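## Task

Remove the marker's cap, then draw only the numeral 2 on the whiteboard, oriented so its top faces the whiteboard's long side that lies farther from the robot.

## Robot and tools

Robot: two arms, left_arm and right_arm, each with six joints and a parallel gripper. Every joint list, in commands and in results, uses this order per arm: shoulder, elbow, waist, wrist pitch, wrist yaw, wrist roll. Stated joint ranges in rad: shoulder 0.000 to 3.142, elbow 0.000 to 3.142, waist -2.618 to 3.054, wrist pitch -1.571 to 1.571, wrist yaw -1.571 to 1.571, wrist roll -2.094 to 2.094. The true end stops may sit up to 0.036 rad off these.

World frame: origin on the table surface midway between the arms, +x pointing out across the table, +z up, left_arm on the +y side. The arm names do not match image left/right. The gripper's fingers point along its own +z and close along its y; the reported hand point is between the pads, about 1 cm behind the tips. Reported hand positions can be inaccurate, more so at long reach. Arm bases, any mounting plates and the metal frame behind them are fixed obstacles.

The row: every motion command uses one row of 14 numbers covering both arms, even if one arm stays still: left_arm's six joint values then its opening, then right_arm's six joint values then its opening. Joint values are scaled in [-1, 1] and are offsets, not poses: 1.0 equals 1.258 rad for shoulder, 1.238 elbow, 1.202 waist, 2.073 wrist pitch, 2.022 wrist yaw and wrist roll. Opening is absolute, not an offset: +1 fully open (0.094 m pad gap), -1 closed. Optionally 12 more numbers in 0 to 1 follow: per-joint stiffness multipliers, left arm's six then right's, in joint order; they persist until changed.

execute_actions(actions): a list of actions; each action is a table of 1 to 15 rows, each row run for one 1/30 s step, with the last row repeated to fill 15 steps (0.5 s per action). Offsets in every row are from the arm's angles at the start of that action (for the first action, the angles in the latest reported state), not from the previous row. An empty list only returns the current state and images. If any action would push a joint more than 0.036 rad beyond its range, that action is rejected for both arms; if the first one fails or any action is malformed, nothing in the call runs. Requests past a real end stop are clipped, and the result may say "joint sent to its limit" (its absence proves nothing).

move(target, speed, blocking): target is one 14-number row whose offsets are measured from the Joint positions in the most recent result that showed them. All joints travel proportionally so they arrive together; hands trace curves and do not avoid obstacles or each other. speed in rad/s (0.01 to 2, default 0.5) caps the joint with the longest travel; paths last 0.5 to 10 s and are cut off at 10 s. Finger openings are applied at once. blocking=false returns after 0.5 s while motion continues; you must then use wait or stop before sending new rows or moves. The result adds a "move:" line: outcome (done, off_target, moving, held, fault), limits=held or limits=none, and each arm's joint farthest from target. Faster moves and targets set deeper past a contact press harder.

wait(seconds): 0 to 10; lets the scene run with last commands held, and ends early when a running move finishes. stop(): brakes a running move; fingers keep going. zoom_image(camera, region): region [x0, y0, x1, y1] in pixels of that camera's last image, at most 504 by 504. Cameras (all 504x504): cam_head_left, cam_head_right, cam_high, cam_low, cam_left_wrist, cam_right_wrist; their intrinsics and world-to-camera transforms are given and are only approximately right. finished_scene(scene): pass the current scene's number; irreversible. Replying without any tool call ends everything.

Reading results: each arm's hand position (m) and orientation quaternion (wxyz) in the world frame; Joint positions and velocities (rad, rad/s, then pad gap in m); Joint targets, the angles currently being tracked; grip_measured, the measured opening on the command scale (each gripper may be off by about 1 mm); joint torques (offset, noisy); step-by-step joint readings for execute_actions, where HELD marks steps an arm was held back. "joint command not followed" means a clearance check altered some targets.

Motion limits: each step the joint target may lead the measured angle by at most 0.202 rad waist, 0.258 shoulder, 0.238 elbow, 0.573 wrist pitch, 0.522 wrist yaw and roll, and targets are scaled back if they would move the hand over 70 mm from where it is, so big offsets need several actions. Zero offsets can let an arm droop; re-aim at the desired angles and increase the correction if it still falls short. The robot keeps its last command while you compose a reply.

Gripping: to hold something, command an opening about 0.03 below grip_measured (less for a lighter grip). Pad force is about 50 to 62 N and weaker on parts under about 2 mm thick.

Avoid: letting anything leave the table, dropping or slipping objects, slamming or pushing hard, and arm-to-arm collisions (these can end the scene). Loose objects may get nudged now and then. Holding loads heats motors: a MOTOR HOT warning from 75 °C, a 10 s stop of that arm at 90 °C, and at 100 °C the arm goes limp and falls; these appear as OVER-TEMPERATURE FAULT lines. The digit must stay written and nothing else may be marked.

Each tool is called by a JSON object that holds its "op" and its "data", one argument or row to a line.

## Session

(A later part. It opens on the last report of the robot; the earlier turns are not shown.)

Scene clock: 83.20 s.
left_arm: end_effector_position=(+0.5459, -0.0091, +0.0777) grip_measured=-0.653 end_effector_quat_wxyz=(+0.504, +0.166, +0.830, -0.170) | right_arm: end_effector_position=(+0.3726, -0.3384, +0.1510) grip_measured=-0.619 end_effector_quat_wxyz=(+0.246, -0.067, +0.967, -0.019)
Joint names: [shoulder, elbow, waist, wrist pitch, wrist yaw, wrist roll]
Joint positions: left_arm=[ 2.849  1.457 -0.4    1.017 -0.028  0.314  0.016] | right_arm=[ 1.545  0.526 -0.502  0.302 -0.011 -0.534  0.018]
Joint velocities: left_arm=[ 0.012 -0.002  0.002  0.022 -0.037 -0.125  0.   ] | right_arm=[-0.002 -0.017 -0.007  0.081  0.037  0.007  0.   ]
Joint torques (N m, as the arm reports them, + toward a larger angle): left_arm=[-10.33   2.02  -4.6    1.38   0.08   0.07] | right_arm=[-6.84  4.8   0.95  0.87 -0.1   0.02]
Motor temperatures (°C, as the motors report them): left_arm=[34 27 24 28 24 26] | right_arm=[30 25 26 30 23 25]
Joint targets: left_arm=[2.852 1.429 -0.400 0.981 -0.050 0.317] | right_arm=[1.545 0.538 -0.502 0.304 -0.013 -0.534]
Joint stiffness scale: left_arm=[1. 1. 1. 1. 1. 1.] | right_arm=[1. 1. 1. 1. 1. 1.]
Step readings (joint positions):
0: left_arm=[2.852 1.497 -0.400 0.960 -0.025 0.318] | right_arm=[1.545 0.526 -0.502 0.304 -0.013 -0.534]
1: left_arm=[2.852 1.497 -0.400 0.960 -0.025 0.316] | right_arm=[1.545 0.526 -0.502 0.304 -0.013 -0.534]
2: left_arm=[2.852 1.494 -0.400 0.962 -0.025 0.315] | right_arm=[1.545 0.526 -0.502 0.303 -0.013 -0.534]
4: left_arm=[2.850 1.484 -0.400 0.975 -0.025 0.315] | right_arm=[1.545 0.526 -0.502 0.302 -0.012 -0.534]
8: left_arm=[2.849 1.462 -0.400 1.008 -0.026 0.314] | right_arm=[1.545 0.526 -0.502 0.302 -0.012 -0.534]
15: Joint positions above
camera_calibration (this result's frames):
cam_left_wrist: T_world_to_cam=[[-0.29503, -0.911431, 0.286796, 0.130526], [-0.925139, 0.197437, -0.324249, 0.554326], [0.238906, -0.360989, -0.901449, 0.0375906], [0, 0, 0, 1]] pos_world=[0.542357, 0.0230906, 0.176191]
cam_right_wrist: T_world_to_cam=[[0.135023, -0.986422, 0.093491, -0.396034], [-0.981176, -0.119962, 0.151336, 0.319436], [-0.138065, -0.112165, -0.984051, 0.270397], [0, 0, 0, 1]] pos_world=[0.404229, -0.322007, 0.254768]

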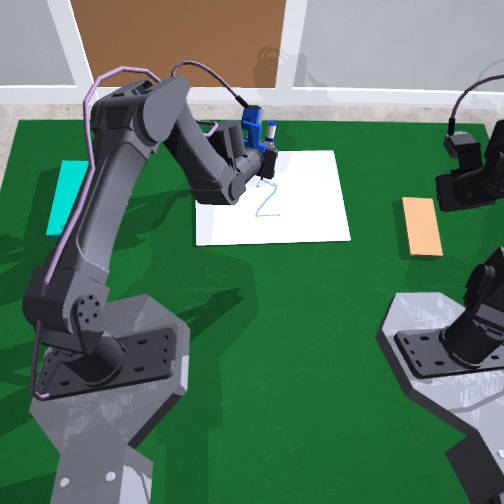

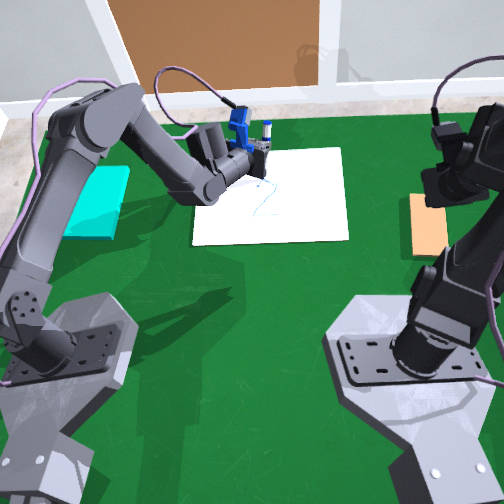

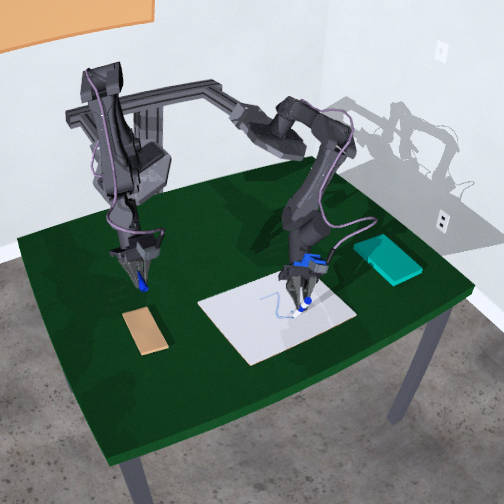

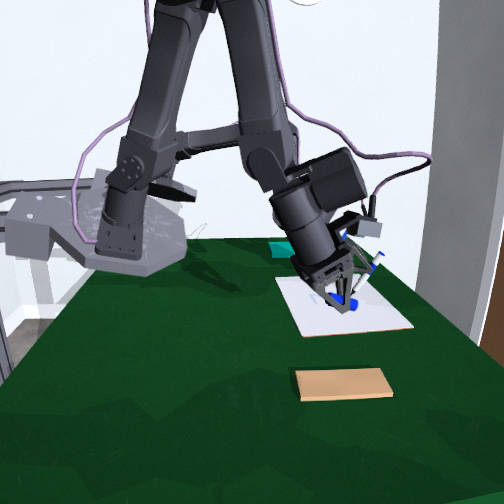

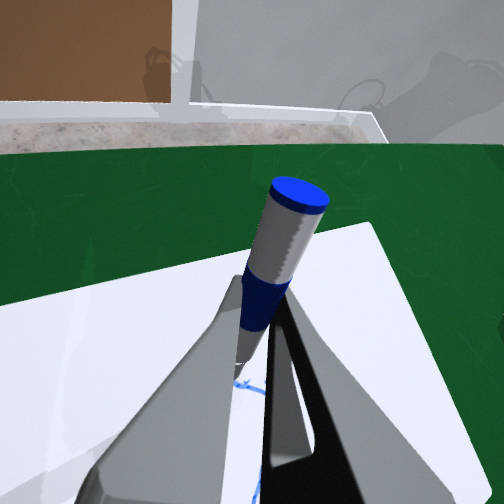

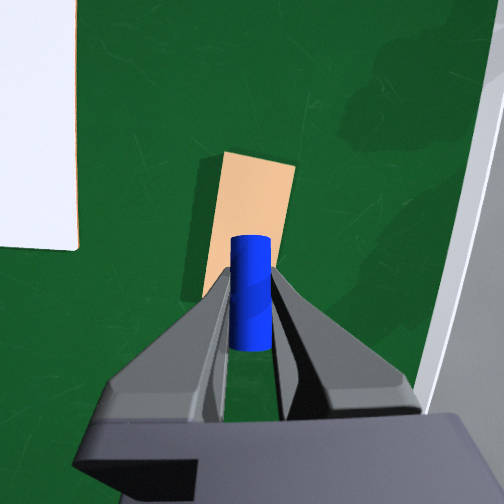

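{"op": "execute_actions", "data": {
  "actions": [
    [[0,-0.02,0,-0.018,-0.01,0,-0.8,0,0.01,0,0,0,0,-0.8],[0,-0.027,0,-0.014,-0.01,0,-0.8,0,0.01,0,0,0,0,-0.8],[0,-0.034,0,-0.009,-0.01,0,-0.8,0,0.01,0,0,0,0,-0.8],[0,-0.041,0,-0.003,-0.01,0,-0.8,0,0.01,0,0,0,0,-0.8],[0,-0.048,0,0.003,-0.01,0,-0.8,0,0.01,0,0,0,0,-0.8],[0,-0.054,0,0.008,-0.01,0,-0.8,0,0.01,0,0,0,0,-0.8]],
    [[0,-0.02,0,-0.018,-0.01,0,-0.8,0,0.01,0,0,0,0,-0.8],[0,-0.027,0,-0.014,-0.01,0,-0.8,0,0.01,0,0,0,0,-0.8],[0,-0.034,0,-0.009,-0.01,0,-0.8,0,0.01,0,0,0,0,-0.8],[0,-0.041,0,-0.003,-0.01,0,-0.8,0,0.01,0,0,0,0,-0.8],[0,-0.048,0,0.003,-0.01,0,-0.8,0,0.01,0,0,0,0,-0.8],[0,-0.054,0,0.008,-0.01,0,-0.8,0,0.01,0,0,0,0,-0.8]]
  ]
}}

{"op": "zoom_image", "data": {
  "camera": "cam_high",
  "region": [250,270,330,340]
}}

Scene clock: 84.67 s.
left_arm: end_effector_position=(+0.5319, -0.0025, +0.0784) grip_measured=-0.653 end_effector_quat_wxyz=(+0.516, +0.160, +0.825, -0.167) | right_arm: end_effector_position=(+0.3714, -0.3386, +0.1504) grip_measured=-0.619 end_effector_quat_wxyz=(+0.243, -0.067, +0.967, -0.019)
Joint names: [shoulder, elbow, waist, wrist pitch, wrist yaw, wrist roll]
Joint positions: left_arm=[ 2.849  1.38  -0.4    1.123 -0.034  0.314  0.016] | right_arm=[ 1.545  0.526 -0.502  0.297 -0.008 -0.534  0.018]
Joint velocities: left_arm=[-0.017 -0.017  0.007  0.007  0.022  0.051 -0.   ] | right_arm=[ 0.022 -0.007 -0.007  0.037  0.007 -0.066 -0.   ]
Joint torques (N m, as the arm reports them, + toward a larger angle): left_arm=[-10.21   1.86  -4.62   1.41   0.13   0.03] | right_arm=[-6.83  4.75  1.01  0.87 -0.13  0.02]
Motor temperatures (°C, as the motors report them): left_arm=[34 27 24 28 24 26] | right_arm=[30 25 26 30 23 25]
Joint targets: left_arm=[2.849 1.352 -0.400 1.087 -0.051 0.314] | right_arm=[1.545 0.538 -0.502 0.299 -0.009 -0.534]
Joint stiffness scale: left_arm=[1. 1. 1. 1. 1. 1.] | right_arm=[1. 1. 1. 1. 1. 1.]
Step readings (joint positions; steps 1 to 15: 1st action; 16 to 30: 2nd action):
0: left_arm=[2.849 1.456 -0.400 1.017 -0.028 0.314] | right_arm=[1.545 0.526 -0.502 0.302 -0.011 -0.534]
1: left_arm=[2.849 1.456 -0.400 1.017 -0.028 0.314] | right_arm=[1.545 0.526 -0.502 0.301 -0.011 -0.534]
2: left_arm=[2.849 1.456 -0.400 1.017 -0.028 0.314] | right_arm=[1.545 0.526 -0.502 0.301 -0.011 -0.534]
4: left_arm=[2.849 1.450 -0.400 1.025 -0.030 0.314] | right_arm=[1.545 0.526 -0.502 0.300 -0.010 -0.534]
8: left_arm=[2.849 1.424 -0.400 1.061 -0.031 0.314] | right_arm=[1.545 0.526 -0.502 0.300 -0.010 -0.534]
15: left_arm=[2.849 1.418 -0.400 1.071 -0.031 0.314] | right_arm=[1.545 0.526 -0.502 0.299 -0.009 -0.534]
16: left_arm=[2.849 1.418 -0.400 1.071 -0.031 0.314] | right_arm=[1.545 0.526 -0.502 0.299 -0.009 -0.534]
17: left_arm=[2.849 1.418 -0.400 1.071 -0.031 0.314] | right_arm=[1.545 0.526 -0.502 0.299 -0.009 -0.534]
19: left_arm=[2.849 1.411 -0.400 1.079 -0.032 0.314] | right_arm=[1.545 0.526 -0.502 0.298 -0.008 -0.534]
23: left_arm=[2.849 1.385 -0.400 1.114 -0.034 0.314] | right_arm=[1.545 0.526 -0.502 0.297 -0.008 -0.534]
30: Joint positions above
camera_calibration (this result's frames):
cam_left_wrist: T_world_to_cam=[[-0.286629, -0.914376, 0.285938, 0.127797], [-0.920246, 0.179768, -0.347608, 0.539462], [0.266442, -0.362768, -0.892977, 0.0286766], [0, 0, 0, 1]] pos_world=[0.525427, 0.0302795, 0.176587]
cam_right_wrist: T_world_to_cam=[[0.134675, -0.9864, 0.0942225, -0.39598], [-0.980405, -0.11885, 0.1571, 0.317598], [-0.143765, -0.113534, -0.983078, 0.27111], [0, 0, 0, 1]] pos_world=[0.403679, -0.322069, 0.253938]

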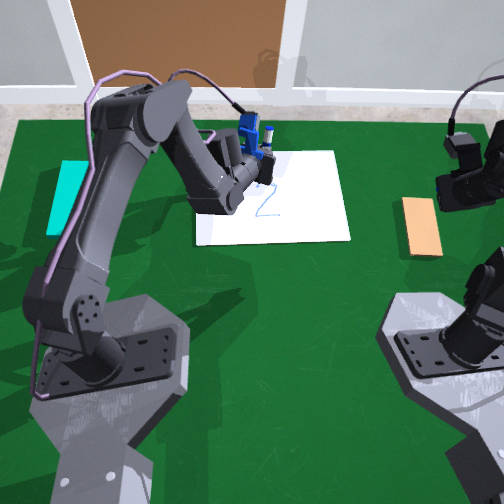

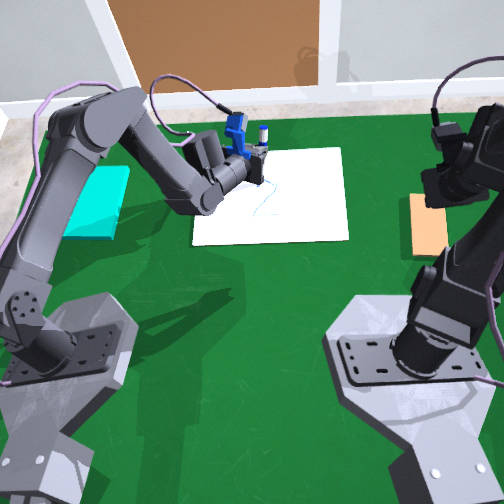

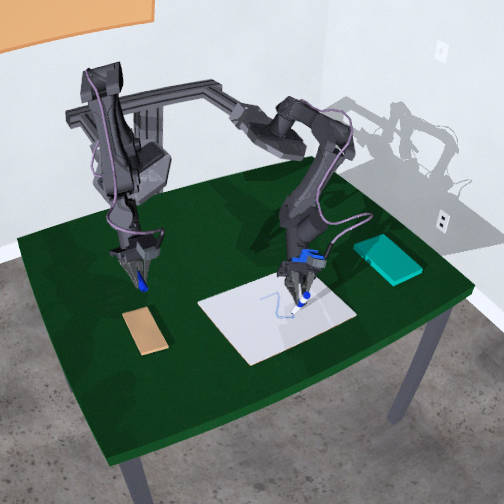

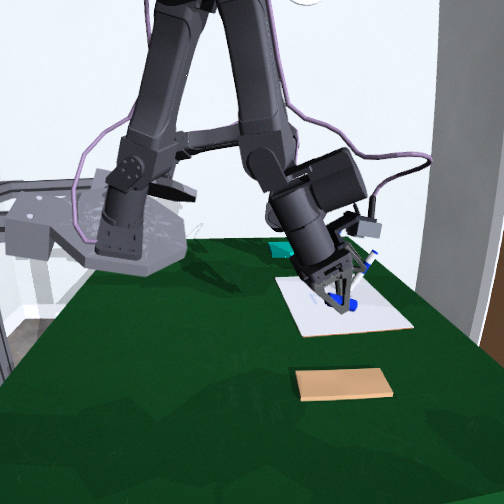

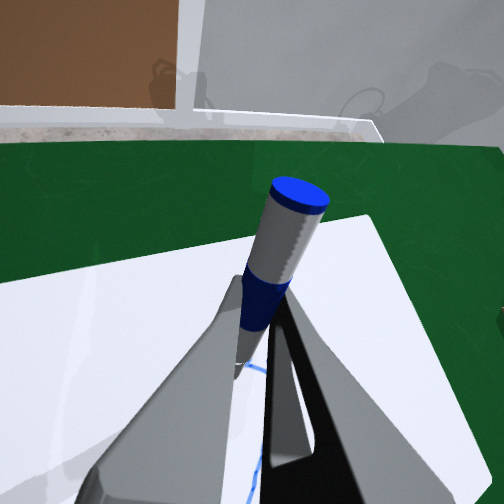

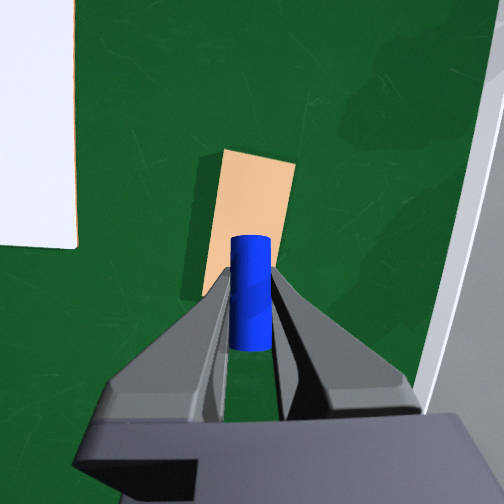

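Region (250, 270, 330, 340) of cam_high's 504x504 image, scaled by 6.300, with more detail than that image has; it fills the top 441 rows of this view, and the rest is white.

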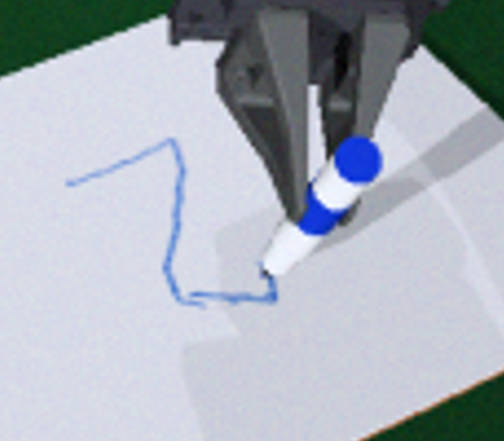

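{"op": "execute_actions", "data": {
  "actions": [
    [[0,-0.02,0,-0.018,-0.01,0,-0.8,0,0.01,0,0,0,0,-0.8],[0,-0.027,0,-0.014,-0.01,0,-0.8,0,0.01,0,0,0,0,-0.8],[0,-0.034,0,-0.009,-0.01,0,-0.8,0,0.01,0,0,0,0,-0.8],[0,-0.041,0,-0.003,-0.01,0,-0.8,0,0.01,0,0,0,0,-0.8],[0,-0.048,0,0.003,-0.01,0,-0.8,0,0.01,0,0,0,0,-0.8],[0,-0.054,0,0.008,-0.01,0,-0.8,0,0.01,0,0,0,0,-0.8]],
    [[0,0,0,0.012,0,0,-0.8,0,0.01,0,0,0,0,-0.8],[-0.015,0,0,0.025,0,0,-0.8,0,0.01,0,0,0,0,-0.8],[-0.03,0,0,0.025,0,0,-0.8,0,0.01,0,0,0,0,-0.8],[-0.05,0,0,0.025,0,0,-0.8,0,0.01,0,0,0,0,-0.8]],
    [[-0.04,0,0.04,0,0,0,-0.8,0,0.01,0,0,0,0,-0.8],[-0.08,0,0.08,0,0,0,-0.8,0,0.01,0,0,0,0,-0.8],[-0.12,0,0.11,0,0,0,-0.8,0,0.01,0,0,0,0,-0.8]]
  ]
}}

{"op": "zoom_image", "data": {
  "camera": "cam_head_left",
  "region": [200,140,350,250]
}}

Scene clock: 86.73 s.
left_arm: end_effector_position=(+0.6177, +0.1210, +0.1689) grip_measured=-0.653 end_effector_quat_wxyz=(+0.619, +0.057, +0.778, -0.092) | right_arm: end_effector_position=(+0.3698, -0.3388, +0.1495) grip_measured=-0.619 end_effector_quat_wxyz=(+0.239, -0.067, +0.968, -0.020)
Joint names: [shoulder, elbow, waist, wrist pitch, wrist yaw, wrist roll]
Joint positions: left_arm=[ 2.629  1.338 -0.248  1.243 -0.05   0.313  0.016] | right_arm=[ 1.545  0.526 -0.502  0.291 -0.002 -0.534  0.018]
Joint velocities: left_arm=[ 0.046 -0.002 -0.11  -0.022  0.007 -0.022 -0.   ] | right_arm=[-0.007 -0.007  0.002  0.081 -0.022 -0.022  0.   ]
Joint torques (N m, as the arm reports them, + toward a larger angle): left_arm=[-9.87  4.55 -5.46  1.86  0.4   0.04] | right_arm=[-6.8   4.75  0.94  0.85 -0.11  0.03]
Motor temperatures (°C, as the motors report them): left_arm=[34 27 24 28 24 26] | right_arm=[30 25 26 30 23 25]
Joint targets: left_arm=[2.640 1.341 -0.268 1.228 -0.038 0.313] | right_arm=[1.545 0.538 -0.502 0.293 -0.004 -0.534]
Joint stiffness scale: left_arm=[1. 1. 1. 1. 1. 1.] | right_arm=[1. 1. 1. 1. 1. 1.]
Step readings (joint positions; steps 1 to 15: 1st action; 16 to 30: 2nd action; 31 to 45: 3rd action):
0: left_arm=[2.849 1.379 -0.400 1.123 -0.034 0.314] | right_arm=[1.545 0.526 -0.502 0.297 -0.008 -0.534]
1: left_arm=[2.849 1.379 -0.400 1.123 -0.034 0.314] | right_arm=[1.545 0.526 -0.502 0.297 -0.008 -0.534]
2: left_arm=[2.849 1.379 -0.400 1.124 -0.034 0.314] | right_arm=[1.545 0.526 -0.502 0.297 -0.007 -0.534]
4: left_arm=[2.849 1.373 -0.400 1.131 -0.036 0.313] | right_arm=[1.545 0.526 -0.502 0.296 -0.006 -0.534]
8: left_arm=[2.849 1.346 -0.400 1.166 -0.037 0.313] | right_arm=[1.545 0.526 -0.502 0.295 -0.006 -0.534]
15: left_arm=[2.849 1.340 -0.400 1.174 -0.038 0.313] | right_arm=[1.545 0.526 -0.502 0.295 -0.006 -0.534]
16: left_arm=[2.849 1.340 -0.400 1.179 -0.037 0.313] | right_arm=[1.545 0.526 -0.502 0.295 -0.006 -0.534]
17: left_arm=[2.849 1.340 -0.400 1.185 -0.038 0.313] | right_arm=[1.545 0.526 -0.502 0.294 -0.005 -0.534]
19: left_arm=[2.843 1.340 -0.400 1.191 -0.038 0.313] | right_arm=[1.545 0.526 -0.502 0.294 -0.005 -0.534]
23: left_arm=[2.809 1.340 -0.400 1.206 -0.038 0.313] | right_arm=[1.545 0.526 -0.502 0.293 -0.005 -0.534]
30: left_arm=[2.791 1.340 -0.400 1.228 -0.038 0.313] | right_arm=[1.545 0.526 -0.502 0.293 -0.004 -0.534]
31: left_arm=[2.788 1.340 -0.396 1.227 -0.037 0.313] | right_arm=[1.545 0.526 -0.502 0.292 -0.004 -0.534]
32: left_arm=[2.779 1.340 -0.386 1.221 -0.034 0.313] | right_arm=[1.545 0.526 -0.502 0.292 -0.003 -0.534]
34: left_arm=[2.747 1.338 -0.350 1.209 -0.031 0.313] | right_arm=[1.545 0.526 -0.502 0.292 -0.003 -0.534]
38: left_arm=[2.659 1.338 -0.259 1.220 -0.040 0.313] | right_arm=[1.545 0.526 -0.502 0.291 -0.003 -0.534]
45: Joint positions above
camera_calibration (this result's frames):
cam_left_wrist: T_world_to_cam=[[-0.092594, -0.957044, 0.27476, 0.126599], [-0.841447, -0.0723216, -0.535479, 0.641288], [0.532348, -0.280778, -0.798605, -0.0587428], [0, 0, 0, 1]] pos_world=[0.582603, 0.151046, 0.261699]
cam_right_wrist: T_world_to_cam=[[0.134239, -0.986363, 0.095228, -0.39591], [-0.979253, -0.11732, 0.165227, 0.314974], [-0.151801, -0.115432, -0.981647, 0.272106], [0, 0, 0, 1]] pos_world=[0.402892, -0.322148, 0.252772]

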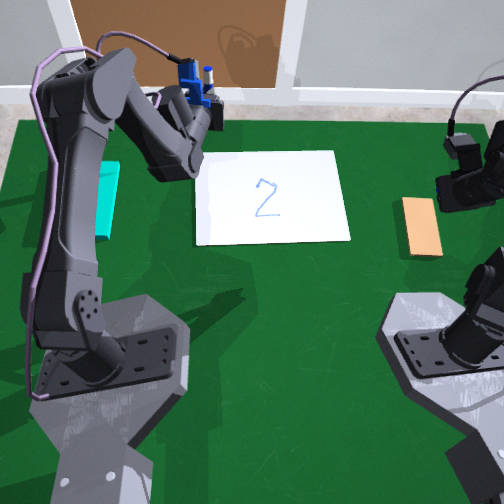

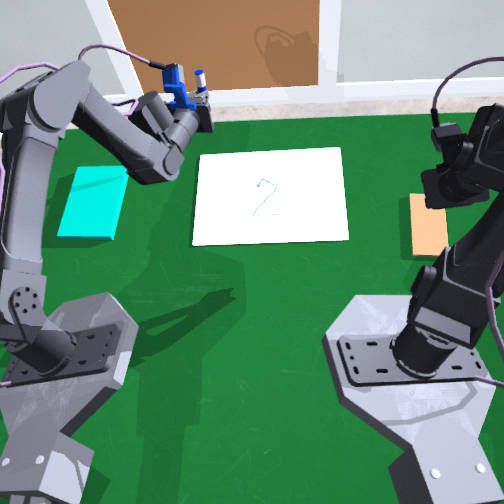

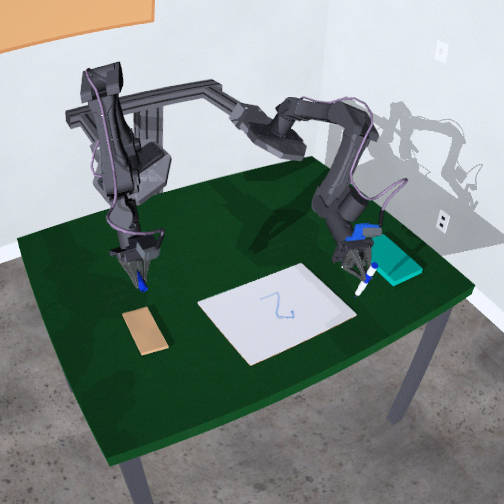

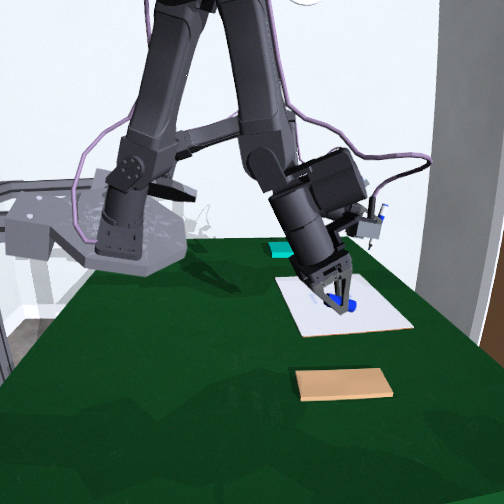

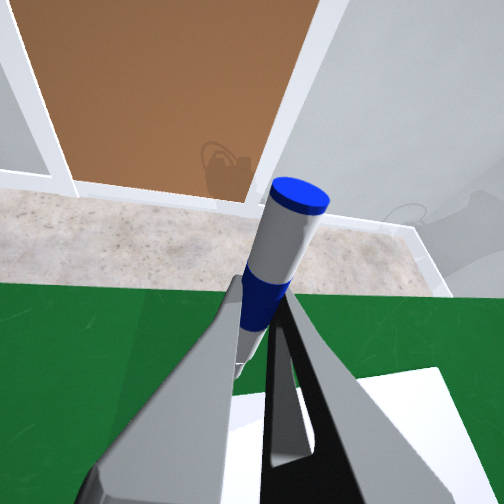

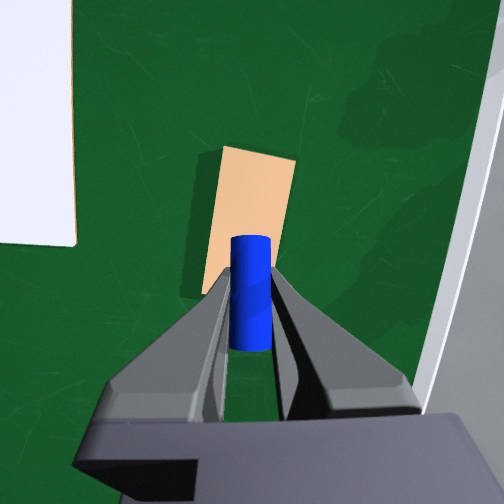

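Region (200, 140, 350, 250) of cam_head_left's 504x504 image, scaled by 3.360, with more detail than that image has; it fills the top 370 rows of this view, and the rest is white.

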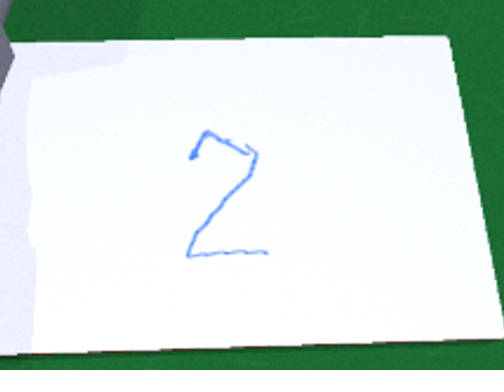

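A continuous, recognisable 2.

{"op": "finished_scene", "data": {
  "scene": 2
}}

The scene is finished.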